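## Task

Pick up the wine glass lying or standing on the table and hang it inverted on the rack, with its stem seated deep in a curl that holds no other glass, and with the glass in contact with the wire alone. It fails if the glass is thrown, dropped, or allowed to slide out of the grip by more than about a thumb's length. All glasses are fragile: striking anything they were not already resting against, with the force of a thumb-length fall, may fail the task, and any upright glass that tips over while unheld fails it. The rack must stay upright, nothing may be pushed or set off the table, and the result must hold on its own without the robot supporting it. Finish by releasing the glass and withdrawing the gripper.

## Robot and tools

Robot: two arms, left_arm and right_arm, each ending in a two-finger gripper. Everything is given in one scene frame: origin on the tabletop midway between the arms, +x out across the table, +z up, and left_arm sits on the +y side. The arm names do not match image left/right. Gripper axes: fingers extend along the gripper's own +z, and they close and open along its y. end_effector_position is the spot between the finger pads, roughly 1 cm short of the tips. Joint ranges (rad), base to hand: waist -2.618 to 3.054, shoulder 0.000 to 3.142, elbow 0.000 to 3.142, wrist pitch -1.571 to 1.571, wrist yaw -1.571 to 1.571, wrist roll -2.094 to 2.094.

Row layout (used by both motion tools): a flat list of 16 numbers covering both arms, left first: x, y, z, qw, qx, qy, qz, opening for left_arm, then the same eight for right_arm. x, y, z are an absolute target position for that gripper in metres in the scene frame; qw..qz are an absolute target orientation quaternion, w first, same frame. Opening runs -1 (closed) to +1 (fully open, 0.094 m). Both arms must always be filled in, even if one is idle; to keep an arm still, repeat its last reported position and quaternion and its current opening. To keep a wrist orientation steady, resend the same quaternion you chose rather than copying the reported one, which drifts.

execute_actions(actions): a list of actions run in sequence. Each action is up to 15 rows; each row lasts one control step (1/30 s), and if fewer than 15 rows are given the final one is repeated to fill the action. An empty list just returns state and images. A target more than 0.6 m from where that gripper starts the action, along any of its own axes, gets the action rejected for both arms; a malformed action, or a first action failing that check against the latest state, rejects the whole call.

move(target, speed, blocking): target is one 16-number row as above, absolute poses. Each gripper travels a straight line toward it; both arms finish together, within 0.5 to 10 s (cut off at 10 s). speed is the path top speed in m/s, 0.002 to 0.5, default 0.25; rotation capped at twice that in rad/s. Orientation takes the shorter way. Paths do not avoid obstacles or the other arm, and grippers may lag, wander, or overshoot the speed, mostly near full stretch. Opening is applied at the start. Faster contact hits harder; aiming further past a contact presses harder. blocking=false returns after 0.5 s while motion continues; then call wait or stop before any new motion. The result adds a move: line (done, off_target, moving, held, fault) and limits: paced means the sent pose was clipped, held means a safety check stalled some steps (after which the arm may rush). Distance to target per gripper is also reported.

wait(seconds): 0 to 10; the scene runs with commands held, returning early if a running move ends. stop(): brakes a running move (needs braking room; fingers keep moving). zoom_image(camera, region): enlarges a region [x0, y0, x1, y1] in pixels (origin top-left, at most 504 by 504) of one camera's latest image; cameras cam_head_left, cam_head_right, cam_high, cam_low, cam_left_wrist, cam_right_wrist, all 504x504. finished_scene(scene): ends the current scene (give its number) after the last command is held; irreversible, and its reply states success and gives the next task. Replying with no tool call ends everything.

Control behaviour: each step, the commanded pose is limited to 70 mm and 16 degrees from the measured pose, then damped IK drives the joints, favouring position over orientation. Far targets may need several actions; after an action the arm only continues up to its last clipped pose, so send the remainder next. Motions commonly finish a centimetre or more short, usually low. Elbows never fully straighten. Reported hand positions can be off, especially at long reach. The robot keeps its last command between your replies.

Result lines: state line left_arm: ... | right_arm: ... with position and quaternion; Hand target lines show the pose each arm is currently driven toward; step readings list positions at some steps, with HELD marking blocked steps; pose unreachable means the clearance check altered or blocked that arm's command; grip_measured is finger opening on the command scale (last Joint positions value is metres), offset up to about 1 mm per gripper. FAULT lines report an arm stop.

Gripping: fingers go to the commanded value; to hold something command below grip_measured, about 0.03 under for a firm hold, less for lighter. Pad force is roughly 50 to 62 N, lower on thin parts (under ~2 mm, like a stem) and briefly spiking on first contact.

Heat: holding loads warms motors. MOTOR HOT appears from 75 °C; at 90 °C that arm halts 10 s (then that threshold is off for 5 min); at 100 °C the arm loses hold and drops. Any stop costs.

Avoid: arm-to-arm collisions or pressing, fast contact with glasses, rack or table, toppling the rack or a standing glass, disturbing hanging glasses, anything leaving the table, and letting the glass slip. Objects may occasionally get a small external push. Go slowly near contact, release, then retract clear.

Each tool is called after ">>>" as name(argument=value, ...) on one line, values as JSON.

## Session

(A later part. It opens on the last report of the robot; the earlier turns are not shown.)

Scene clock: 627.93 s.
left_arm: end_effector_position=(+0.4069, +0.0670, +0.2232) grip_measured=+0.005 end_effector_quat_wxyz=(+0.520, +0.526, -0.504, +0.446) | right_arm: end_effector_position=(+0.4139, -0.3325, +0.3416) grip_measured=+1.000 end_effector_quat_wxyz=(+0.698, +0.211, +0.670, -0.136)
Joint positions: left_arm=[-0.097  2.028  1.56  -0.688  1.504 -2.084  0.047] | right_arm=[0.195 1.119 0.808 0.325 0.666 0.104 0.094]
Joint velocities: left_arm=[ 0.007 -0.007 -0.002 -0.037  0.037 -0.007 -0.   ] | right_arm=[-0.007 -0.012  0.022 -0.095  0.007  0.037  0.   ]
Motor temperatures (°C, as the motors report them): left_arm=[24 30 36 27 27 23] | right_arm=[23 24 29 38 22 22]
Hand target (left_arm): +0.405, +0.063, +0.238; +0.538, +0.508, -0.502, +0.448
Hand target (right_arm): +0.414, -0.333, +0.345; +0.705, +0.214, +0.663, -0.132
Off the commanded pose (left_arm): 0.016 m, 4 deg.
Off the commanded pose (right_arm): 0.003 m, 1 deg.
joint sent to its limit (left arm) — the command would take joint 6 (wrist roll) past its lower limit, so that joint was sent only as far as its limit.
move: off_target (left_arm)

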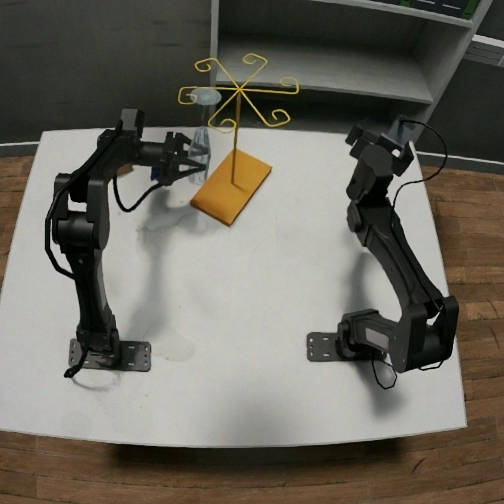

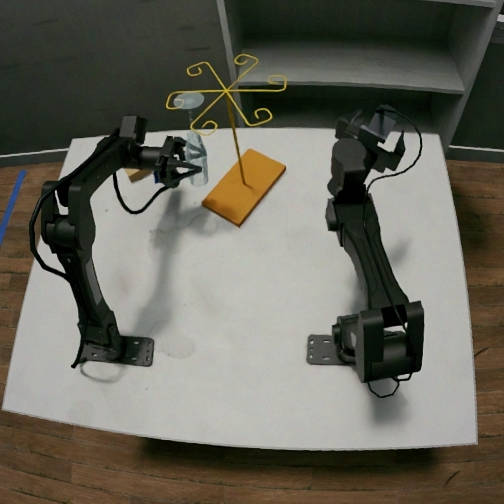

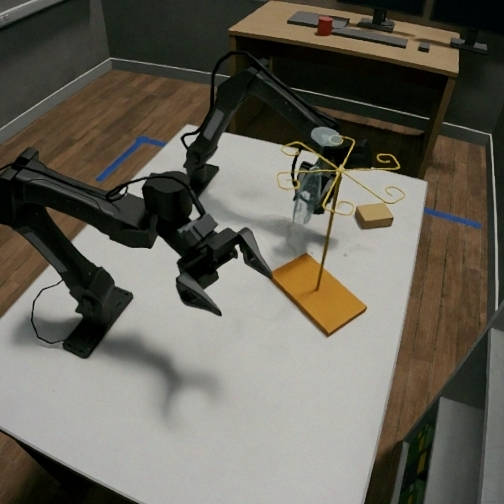

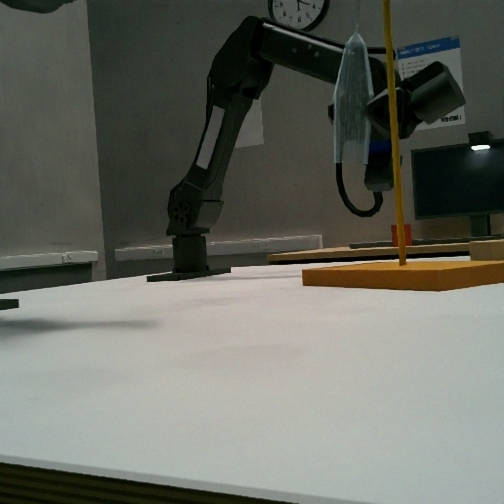

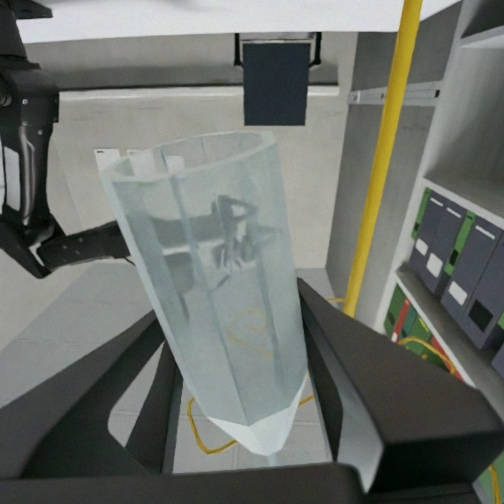

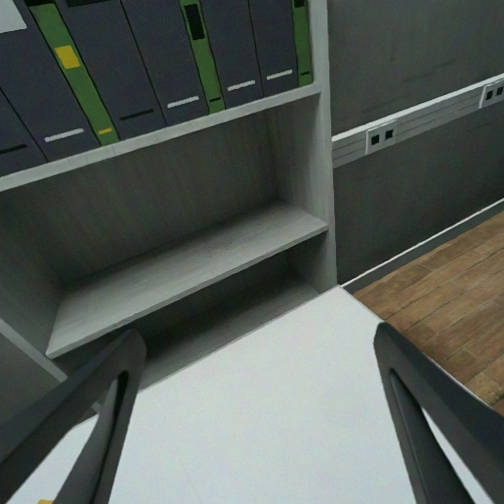

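>>> move(target=[0.435,0.058,0.238,0.510,0.490,-0.510,0.490,-0.035,0.4135,-0.3326,0.345,0.705,0.214,0.663,-0.132,1], speed=0.02)

>>> zoom_image(camera="cam_head_left", region=[140, 50, 260, 150])

>>> zoom_image(camera="cam_high", region=[250, 70, 410, 230])

Scene clock: 644.70 s.
left_arm: end_effector_position=(+0.4353, +0.0647, +0.2196) grip_measured=+0.005 end_effector_quat_wxyz=(+0.507, +0.514, -0.516, +0.460) | right_arm: end_effector_position=(+0.4139, -0.3325, +0.3416) grip_measured=+1.000 end_effector_quat_wxyz=(+0.698, +0.211, +0.670, -0.136)
Joint positions: left_arm=[-0.097  2.127  1.69  -0.67   1.501 -2.084  0.047] | right_arm=[0.195 1.119 0.808 0.325 0.666 0.104 0.094]
Joint velocities: left_arm=[ 0.002 -0.017  0.007 -0.007  0.007 -0.037 -0.   ] | right_arm=[ 0.002  0.002 -0.027  0.051  0.007 -0.022  0.   ]
Motor temperatures (°C, as the motors report them): left_arm=[24 30 36 27 27 23] | right_arm=[23 24 29 38 22 22]
Hand target (left_arm): +0.434, +0.059, +0.238; +0.514, +0.484, -0.526, +0.474
Hand target (right_arm): +0.414, -0.333, +0.345; +0.705, +0.214, +0.663, -0.132
Off the commanded pose (left_arm): 0.020 m, 5 deg.
Off the commanded pose (right_arm): 0.003 m, 1 deg.
joint sent to its limit (left arm) — the command would take joint 6 (wrist roll) past its lower limit, so that joint was sent only as far as its limit.
move: off_target (left_arm)

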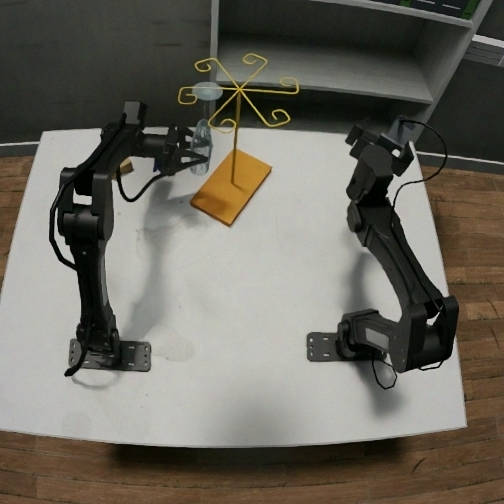

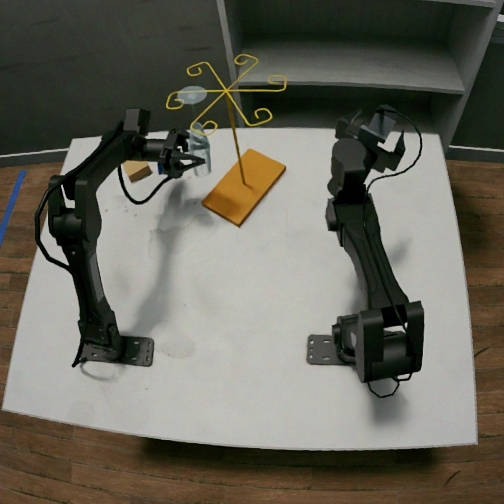

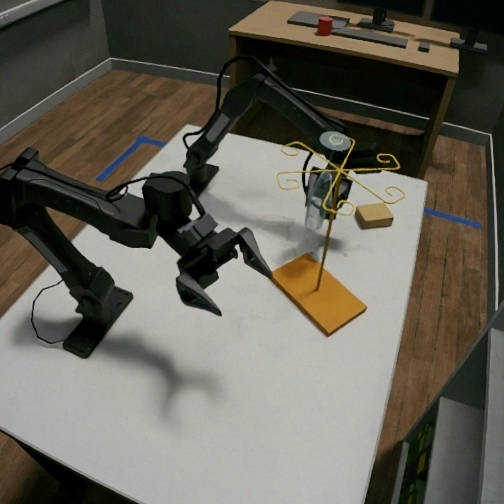

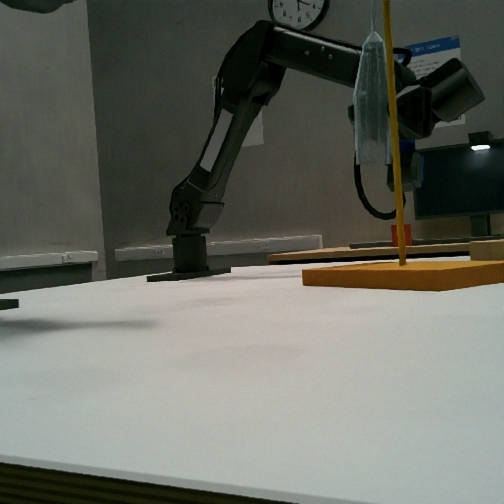

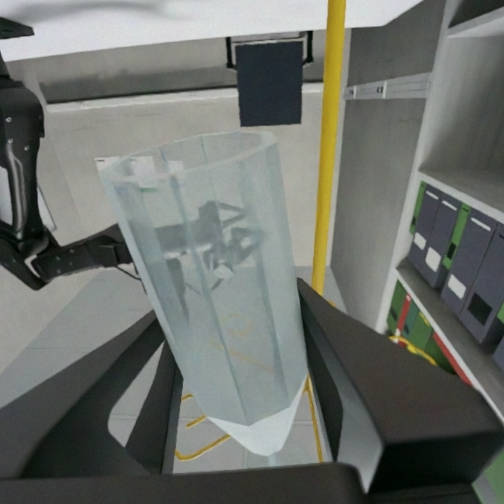

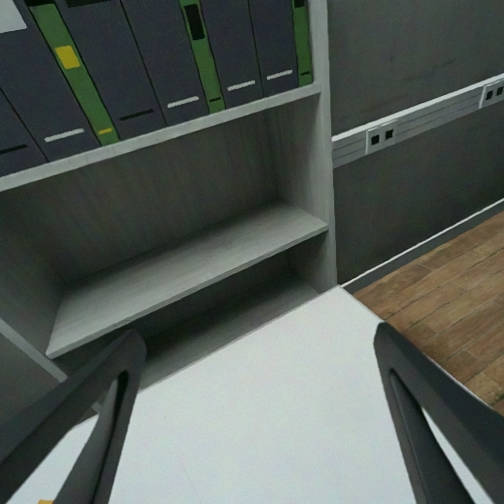

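Region (140, 50, 260, 150) of cam_head_left's 504x504 image, scaled by 4.200, with more detail than that image has.

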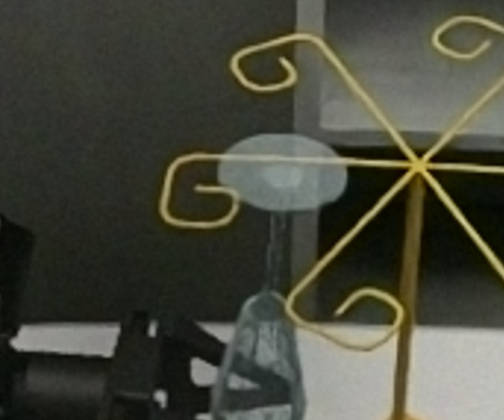

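Region (250, 70, 410, 230) of cam_high's 504x504 image, scaled by 3.150, with more detail than that image has.

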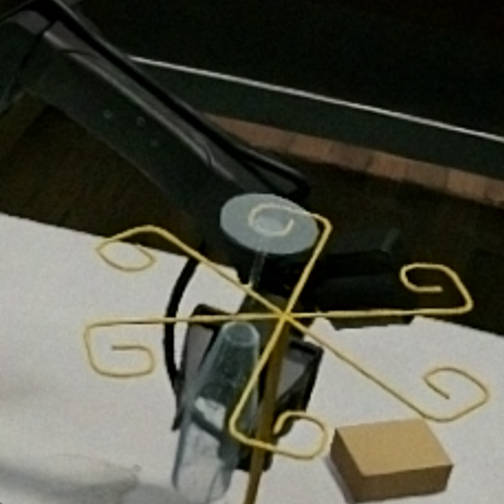

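>>> move(target=[0.455,0.058,0.246,0.512,0.467,-0.532,0.487,-0.035,0.4135,-0.3326,0.345,0.705,0.214,0.663,-0.132,1], speed=0.015)

>>> zoom_image(camera="cam_head_left", region=[140, 50, 260, 150])

>>> zoom_image(camera="cam_high", region=[250, 70, 410, 230])

Scene clock: 685.03 s.
left_arm: end_effector_position=(+0.4572, +0.0626, +0.2284) grip_measured=+0.005 end_effector_quat_wxyz=(+0.500, +0.493, -0.528, +0.478) | right_arm: end_effector_position=(+0.4139, -0.3325, +0.3417) grip_measured=+1.000 end_effector_quat_wxyz=(+0.698, +0.211, +0.670, -0.136)
Joint positions: left_arm=[-0.097  2.204  1.827 -0.67   1.52  -2.084  0.047] | right_arm=[0.195 1.119 0.808 0.326 0.666 0.104 0.094]
Joint velocities: left_arm=[ 0.002  0.022 -0.007  0.007  0.037  0.022  0.   ] | right_arm=[-0.007 -0.002  0.007  0.037 -0.007 -0.022  0.   ]
Motor temperatures (°C, as the motors report them): left_arm=[24 32 36 27 27 23] | right_arm=[23 24 29 39 22 22]
Hand target (left_arm): +0.454, +0.059, +0.246; +0.510, +0.469, -0.533, +0.486
Hand target (right_arm): +0.414, -0.333, +0.345; +0.705, +0.214, +0.663, -0.132
Off the commanded pose (left_arm): 0.018 m, 3 deg.
Off the commanded pose (right_arm): 0.003 m, 1 deg.
joint sent to its limit (left arm) — the command would take joint 5 (wrist yaw) past its upper limit and joint 6 (wrist roll) past its lower limit, so those joints were sent only as far as their limits.
move: off_target (left_arm)

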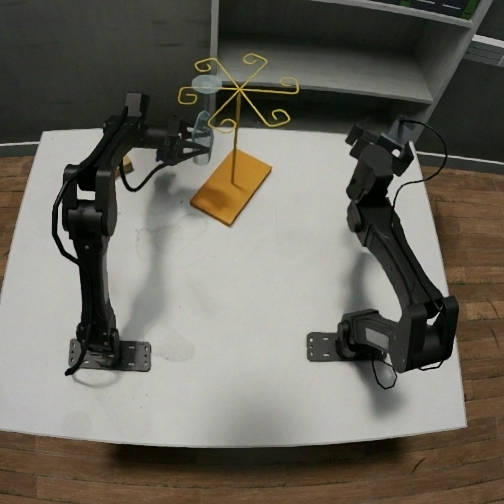

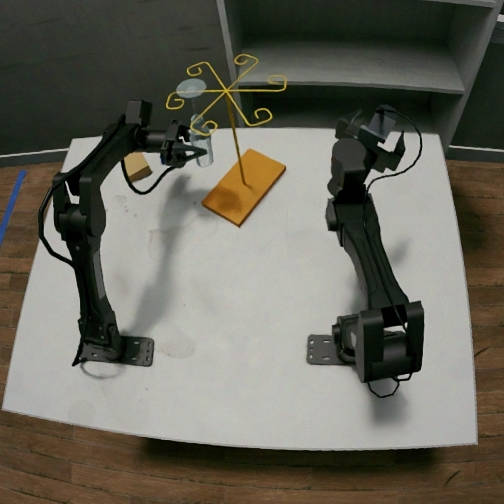

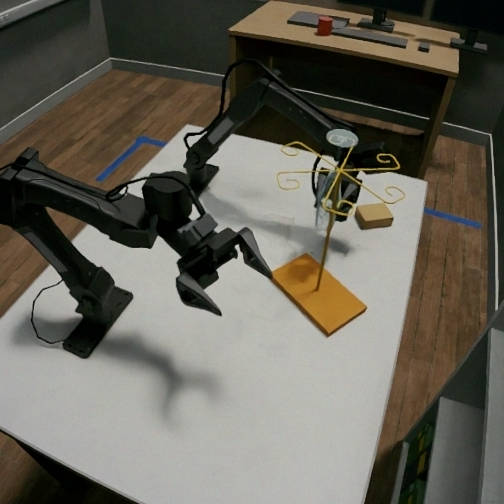

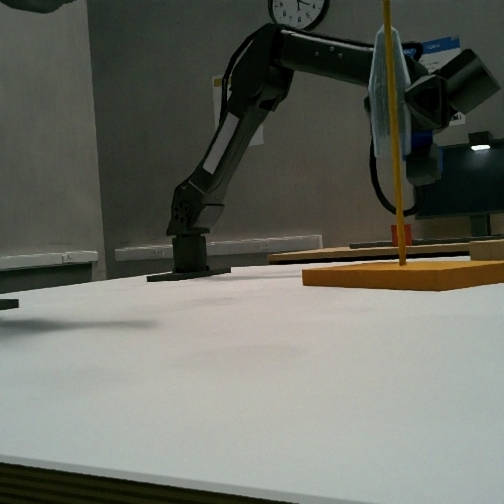

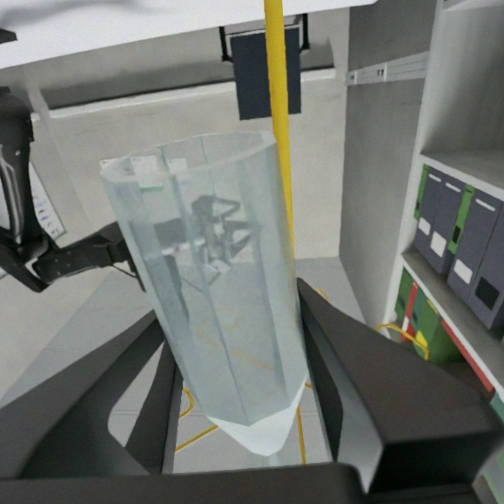

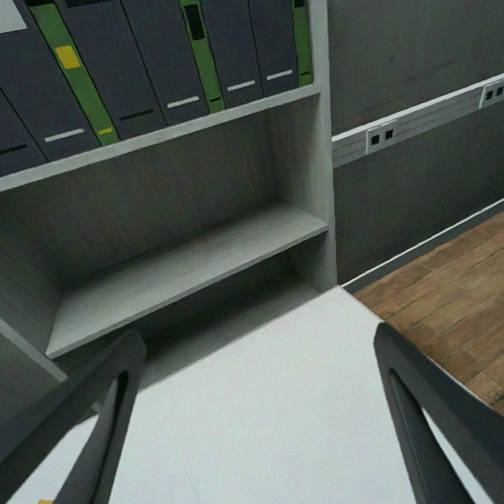

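Region (140, 50, 260, 150) of cam_head_left's 504x504 image, scaled by 4.200, with more detail than that image has.

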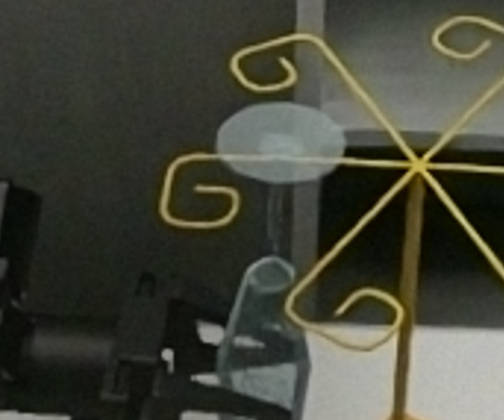

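Region (250, 70, 410, 230) of cam_high's 504x504 image, scaled by 3.150, with more detail than that image has.

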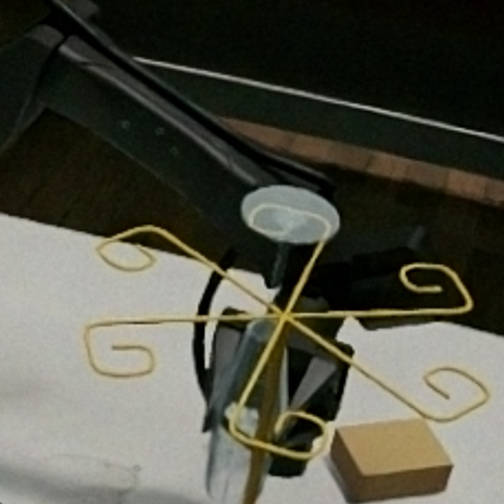

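>>> move(target=[0.465,0.058,0.246,0.520,0.474,-0.524,0.480,-0.035,0.4135,-0.3326,0.345,0.705,0.214,0.663,-0.132,1], speed=0.01)

>>> zoom_image(camera="cam_head_left", region=[140, 50, 260, 150])

>>> zoom_image(camera="cam_high", region=[250, 70, 410, 230])

Scene clock: 710.03 s.
left_arm: end_effector_position=(+0.4686, +0.0617, +0.2286) grip_measured=+0.005 end_effector_quat_wxyz=(+0.503, +0.496, -0.525, +0.474) | right_arm: end_effector_position=(+0.4139, -0.3325, +0.3416) grip_measured=+1.000 end_effector_quat_wxyz=(+0.698, +0.211, +0.670, -0.136)
Joint positions: left_arm=[-0.097  2.258  1.918 -0.718  1.52  -2.084  0.047] | right_arm=[0.195 1.119 0.808 0.325 0.666 0.104 0.094]
Joint velocities: left_arm=[-0.007 -0.002 -0.012 -0.037 -0.022 -0.051 -0.   ] | right_arm=[-0.002  0.002 -0.007 -0.007 -0.022 -0.022  0.   ]
Motor temperatures (°C, as the motors report them): left_arm=[24 34 37 27 27 23] | right_arm=[23 24 29 39 22 22]
Hand target (left_arm): +0.465, +0.058, +0.246; +0.517, +0.477, -0.525, +0.479
Hand target (right_arm): +0.414, -0.333, +0.345; +0.705, +0.214, +0.663, -0.132
Off the commanded pose (left_arm): 0.018 m, 3 deg.
Off the commanded pose (right_arm): 0.003 m, 1 deg.
joint sent to its limit (left arm) — the command would take joint 5 (wrist yaw) past its upper limit and joint 6 (wrist roll) past its lower limit, so those joints were sent only as far as their limits.
move: off_target (left_arm)

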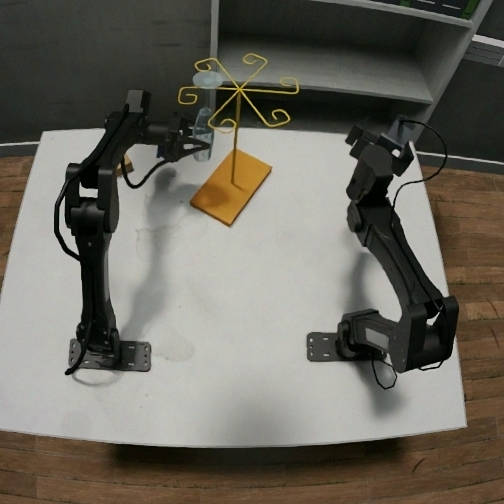

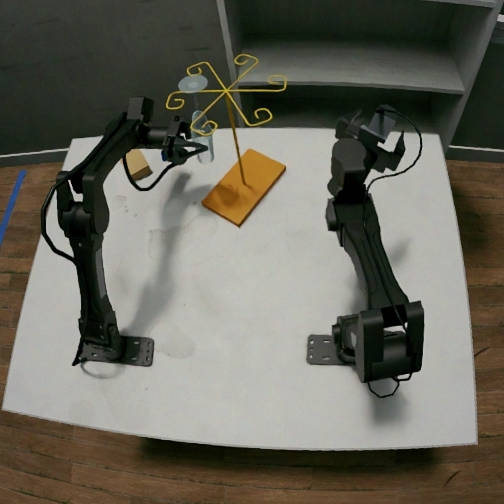

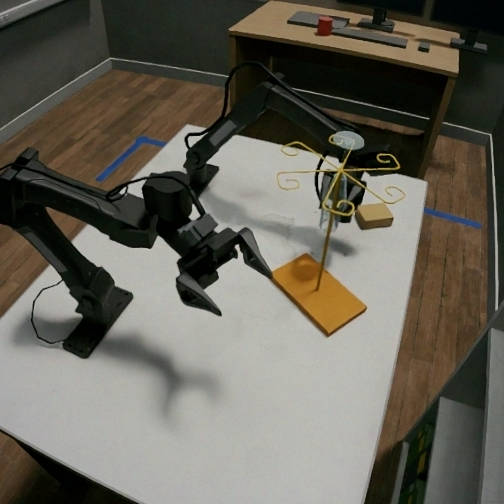

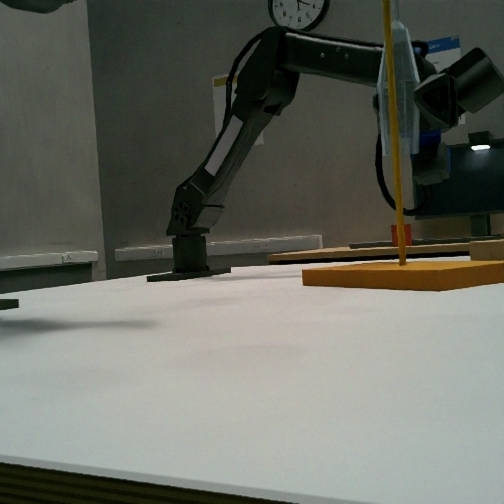

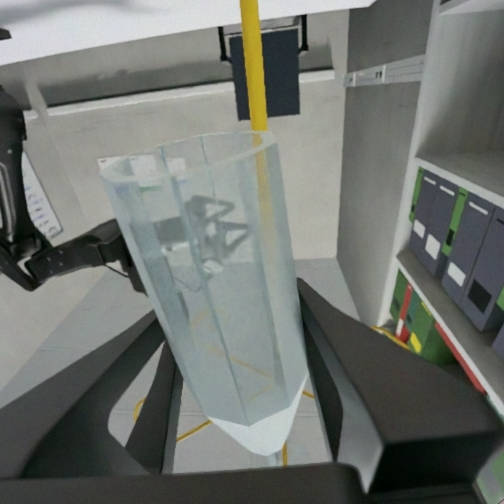

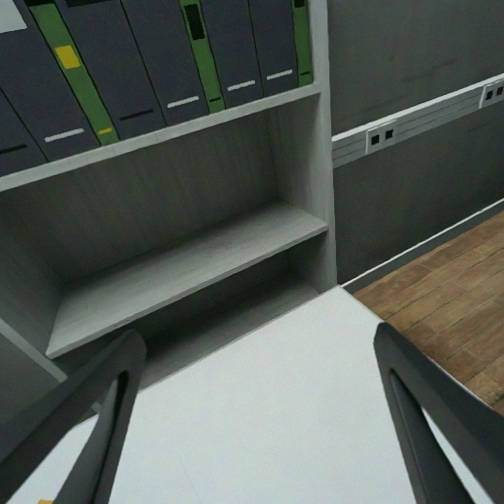

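Region (140, 50, 260, 150) of cam_head_left's 504x504 image, scaled by 4.200, with more detail than that image has.

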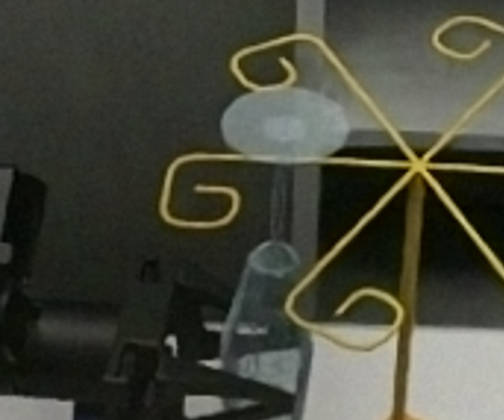

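Region (250, 70, 410, 230) of cam_high's 504x504 image, scaled by 3.150, with more detail than that image has.

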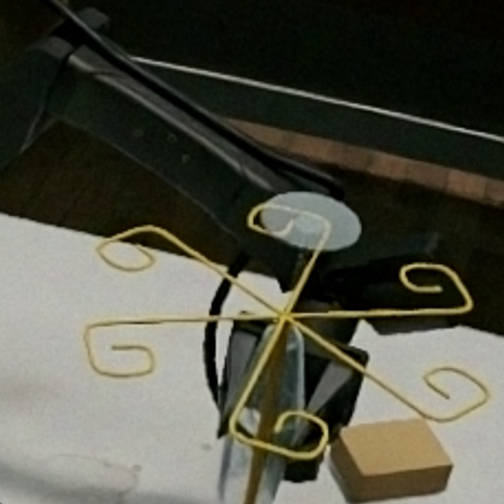

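>>> move(target=[0.463,0.082,0.246,0.509,0.486,-0.513,0.492,-0.035,0.4135,-0.3326,0.345,0.705,0.214,0.663,-0.132,1], speed=0.01)

>>> zoom_image(camera="cam_head_left", region=[140, 50, 260, 150])

>>> zoom_image(camera="cam_high", region=[250, 70, 410, 230])

Scene clock: 729.07 s.
left_arm: end_effector_position=(+0.4712, +0.0742, +0.2202) grip_measured=+0.005 end_effector_quat_wxyz=(+0.501, +0.506, -0.515, +0.477) | right_arm: end_effector_position=(+0.4139, -0.3325, +0.3416) grip_measured=+1.000 end_effector_quat_wxyz=(+0.698, +0.211, +0.670, -0.136)
Joint positions: left_arm=[-0.07   2.258  1.889 -0.72   1.522 -2.07   0.047] | right_arm=[0.195 1.119 0.808 0.325 0.666 0.104 0.094]
Joint velocities: left_arm=[-0.007 -0.007 -0.002 -0.037  0.007 -0.022 -0.001] | right_arm=[-0.007  0.012 -0.012 -0.007 -0.081 -0.051  0.   ]
Motor temperatures (°C, as the motors report them): left_arm=[24 35 37 26 27 23] | right_arm=[23 24 29 39 22 22]
Hand target (left_arm): +0.463, +0.081, +0.245; +0.505, +0.489, -0.514, +0.491
Hand target (right_arm): +0.414, -0.333, +0.345; +0.705, +0.214, +0.663, -0.132
Off the commanded pose (left_arm): 0.028 m, 3 deg.
Off the commanded pose (right_arm): 0.003 m, 1 deg.
joint sent to its limit (left arm) — the command would take joint 5 (wrist yaw) past its upper limit, so that joint was sent only as far as its limit.
move: off_target (left_arm)

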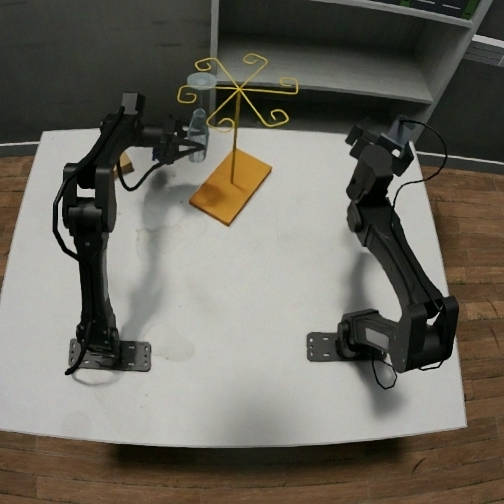

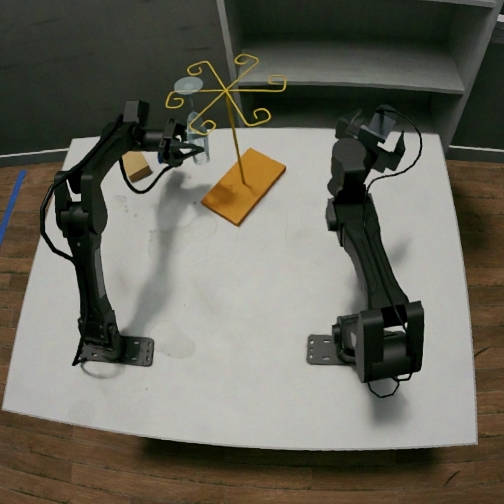

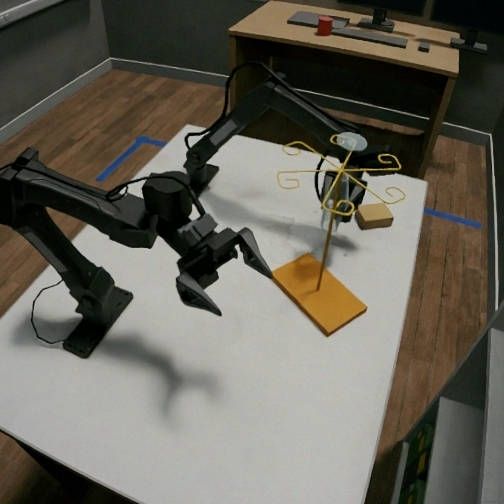

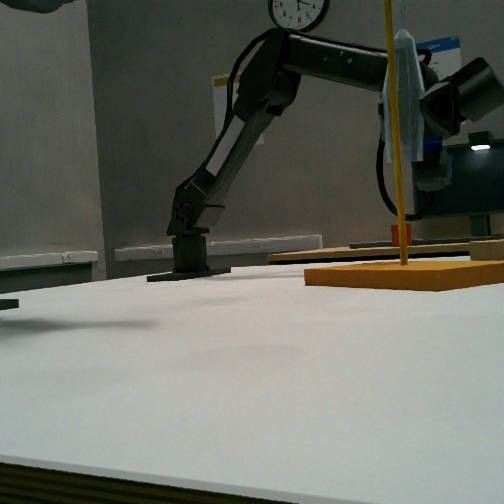

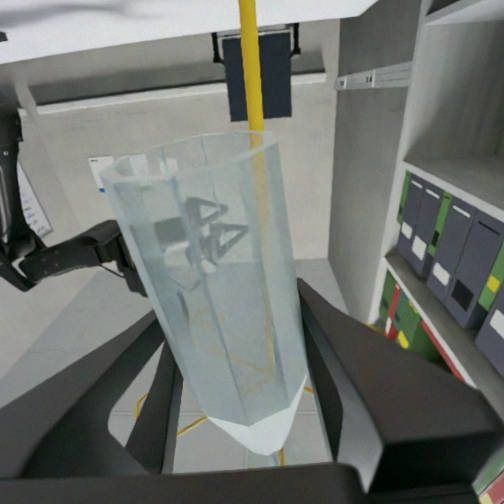

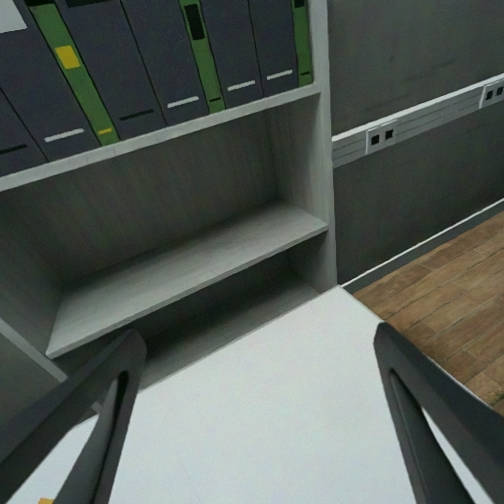

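Region (140, 50, 260, 150) of cam_head_left's 504x504 image, scaled by 4.200, with more detail than that image has.

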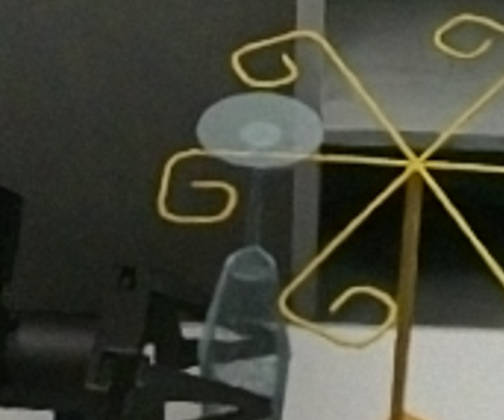

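Region (250, 70, 410, 230) of cam_high's 504x504 image, scaled by 3.150, with more detail than that image has.

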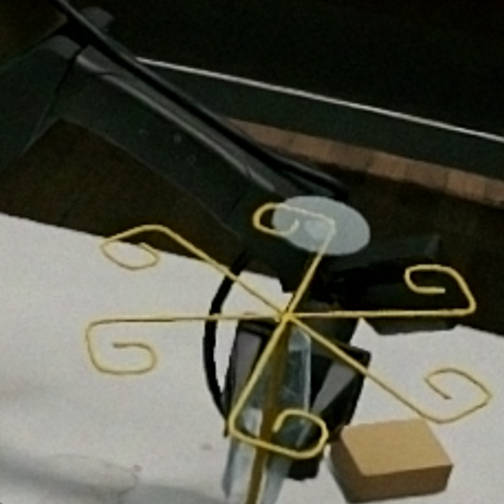

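>>> move(target=[0.457,0.082,0.253,0.509,0.486,-0.513,0.492,-0.035,0.4135,-0.3326,0.345,0.705,0.214,0.663,-0.132,1], speed=0.01)

>>> zoom_image(camera="cam_head_left", region=[140, 50, 260, 150])

>>> zoom_image(camera="cam_high", region=[250, 70, 410, 230])

Scene clock: 744.53 s.
left_arm: end_effector_position=(+0.4651, +0.0746, +0.2308) grip_measured=+0.005 end_effector_quat_wxyz=(+0.497, +0.503, -0.519, +0.481) | right_arm: end_effector_position=(+0.4139, -0.3325, +0.3417) grip_measured=+1.000 end_effector_quat_wxyz=(+0.698, +0.211, +0.670, -0.136)
Joint positions: left_arm=[-0.07   2.22   1.867 -0.721  1.52  -2.069  0.047] | right_arm=[0.195 1.119 0.808 0.326 0.666 0.104 0.094]
Joint velocities: left_arm=[-0.007  0.002  0.022 -0.007 -0.066  0.037  0.   ] | right_arm=[ 0.007  0.002  0.002 -0.022 -0.037 -0.022  0.   ]
Motor temperatures (°C, as the motors report them): left_arm=[24 38 35 26 27 23] | right_arm=[23 24 29 39 22 22]
Hand target (left_arm): +0.457, +0.081, +0.253; +0.505, +0.489, -0.514, +0.491
Hand target (right_arm): +0.414, -0.333, +0.345; +0.705, +0.214, +0.663, -0.132
Off the commanded pose (left_arm): 0.025 m, 3 deg.
Off the commanded pose (right_arm): 0.003 m, 1 deg.
joint sent to its limit (left arm) — the command would take joint 5 (wrist yaw) past its upper limit, so that joint was sent only as far as its limit.
move: off_target (left_arm)

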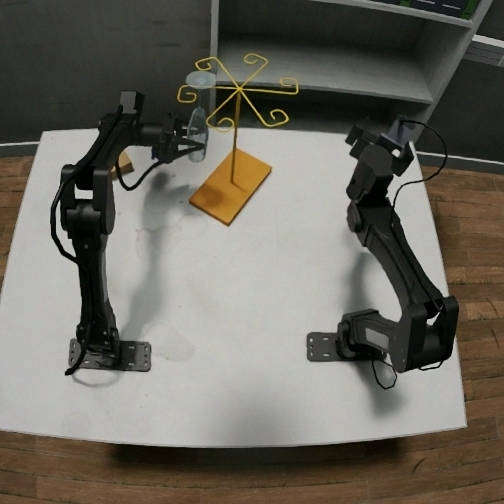

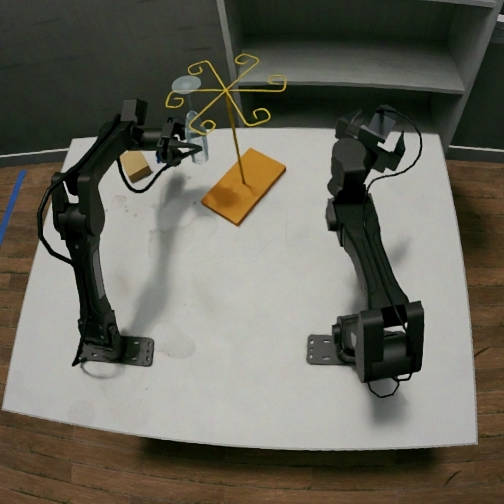

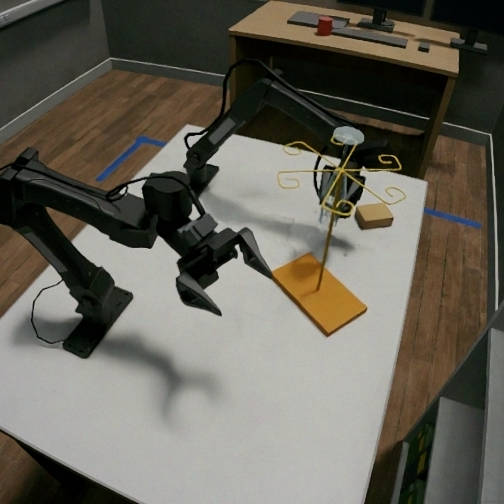

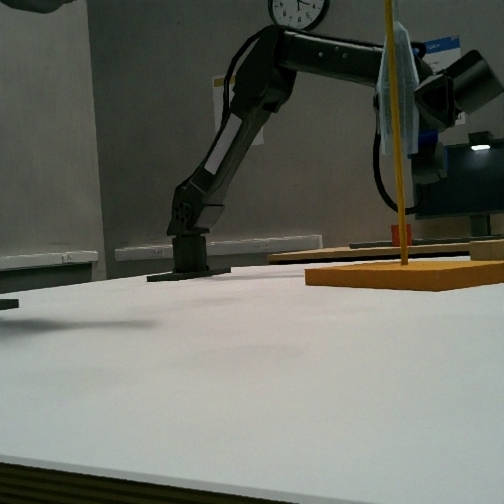

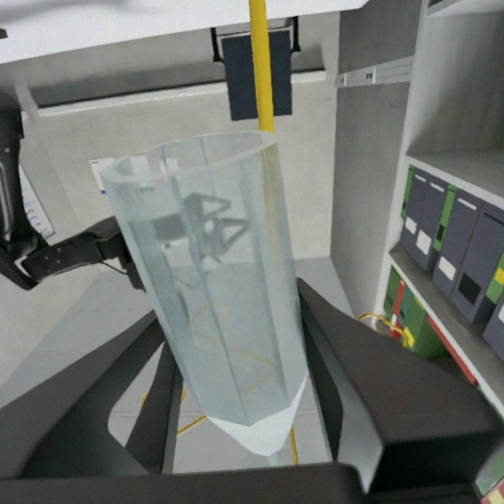

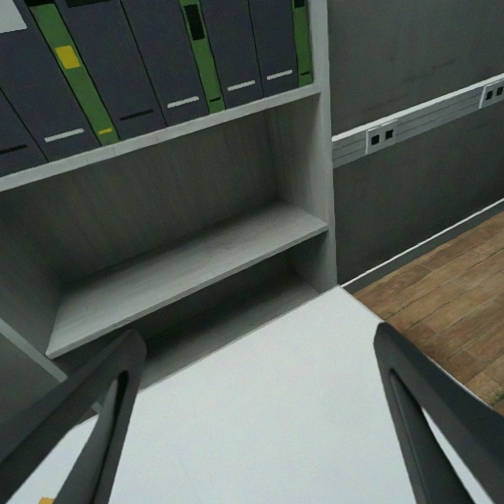

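Region (140, 50, 260, 150) of cam_head_left's 504x504 image, scaled by 4.200, with more detail than that image has.

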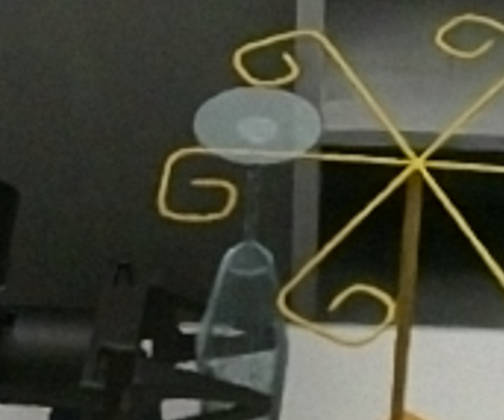

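Region (250, 70, 410, 230) of cam_high's 504x504 image, scaled by 3.150, with more detail than that image has.

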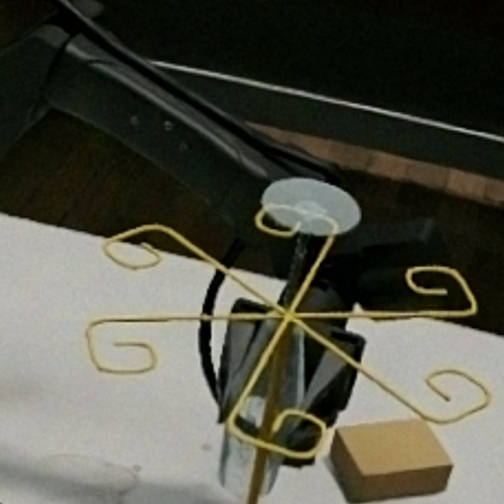

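>>> move(target=[0.457,0.102,0.253,0.500,0.495,-0.505,0.500,-0.035,0.4135,-0.3326,0.345,0.705,0.214,0.663,-0.132,1], speed=0.01)

>>> zoom_image(camera="cam_head_left", region=[140, 50, 260, 150])

>>> zoom_image(camera="cam_high", region=[250, 70, 410, 230])

Scene clock: 762.50 s.
left_arm: end_effector_position=(+0.4655, +0.0965, +0.2312) grip_measured=+0.005 end_effector_quat_wxyz=(+0.489, +0.518, -0.504, +0.488) | right_arm: end_effector_position=(+0.4139, -0.3325, +0.3416) grip_measured=+1.000 end_effector_quat_wxyz=(+0.698, +0.211, +0.670, -0.136)
Joint positions: left_arm=[-0.023  2.201  1.848 -0.786  1.52  -2.018  0.047] | right_arm=[0.195 1.119 0.808 0.325 0.666 0.104 0.094]
Joint velocities: left_arm=[-0.012  0.022 -0.017 -0.081 -0.007 -0.007 -0.001] | right_arm=[ 0.007  0.007 -0.007  0.007 -0.037 -0.022  0.   ]
Motor temperatures (°C, as the motors report them): left_arm=[24 38 34 26 28 23] | right_arm=[23 24 29 39 22 22]
Hand target (left_arm): +0.457, +0.101, +0.252; +0.495, +0.501, -0.503, +0.502
Hand target (right_arm): +0.414, -0.333, +0.345; +0.705, +0.214, +0.663, -0.132
Off the commanded pose (left_arm): 0.024 m, 3 deg.
Off the commanded pose (right_arm): 0.003 m, 1 deg.
joint sent to its limit (left arm) — the command would take joint 5 (wrist yaw) past its upper limit, so that joint was sent only as far as its limit.
move: off_target (left_arm)

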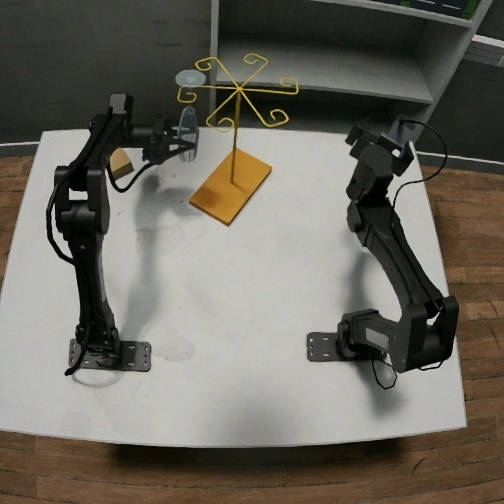

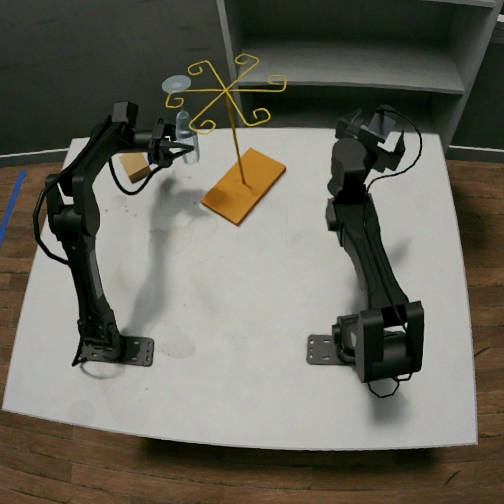

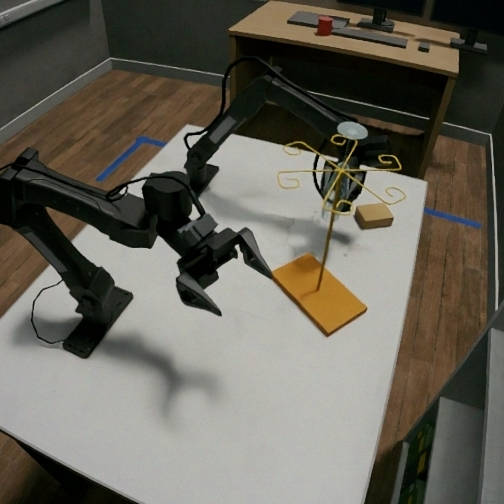

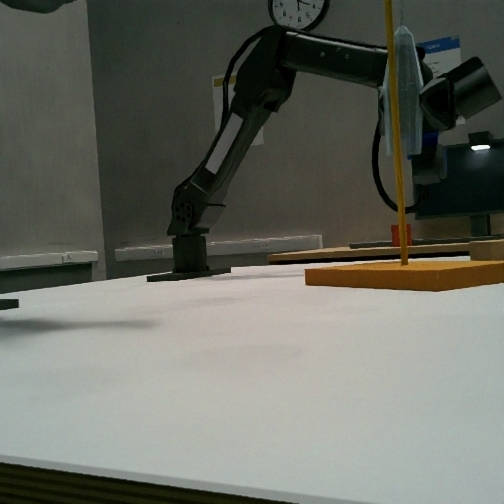

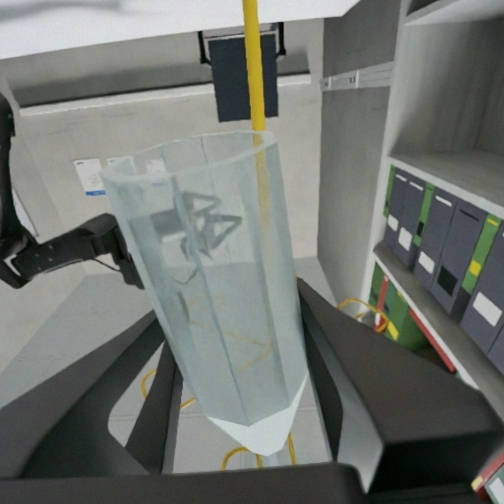

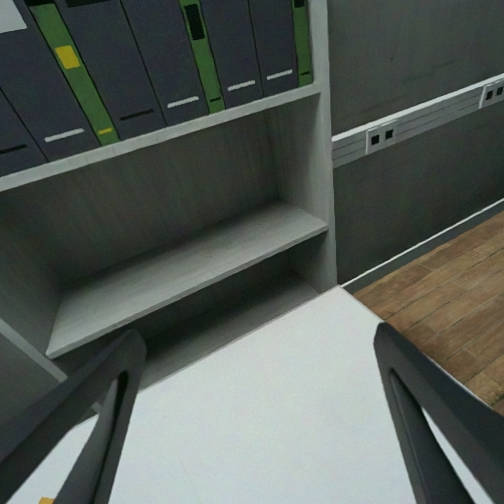

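Region (140, 50, 260, 150) of cam_head_left's 504x504 image, scaled by 4.200, with more detail than that image has.

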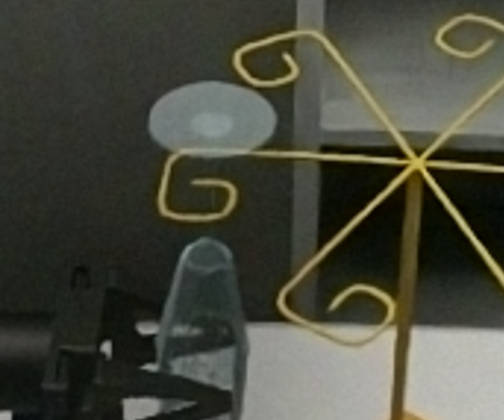

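Region (250, 70, 410, 230) of cam_high's 504x504 image, scaled by 3.150, with more detail than that image has.

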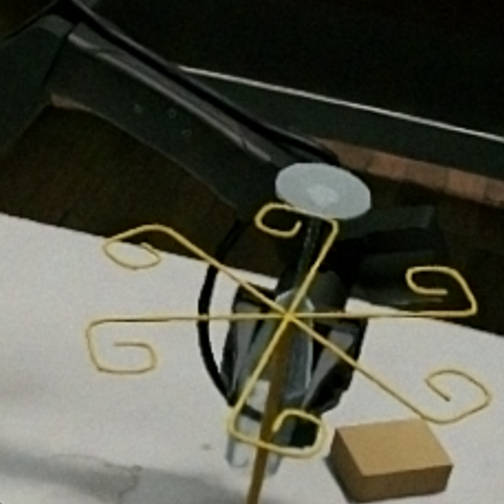

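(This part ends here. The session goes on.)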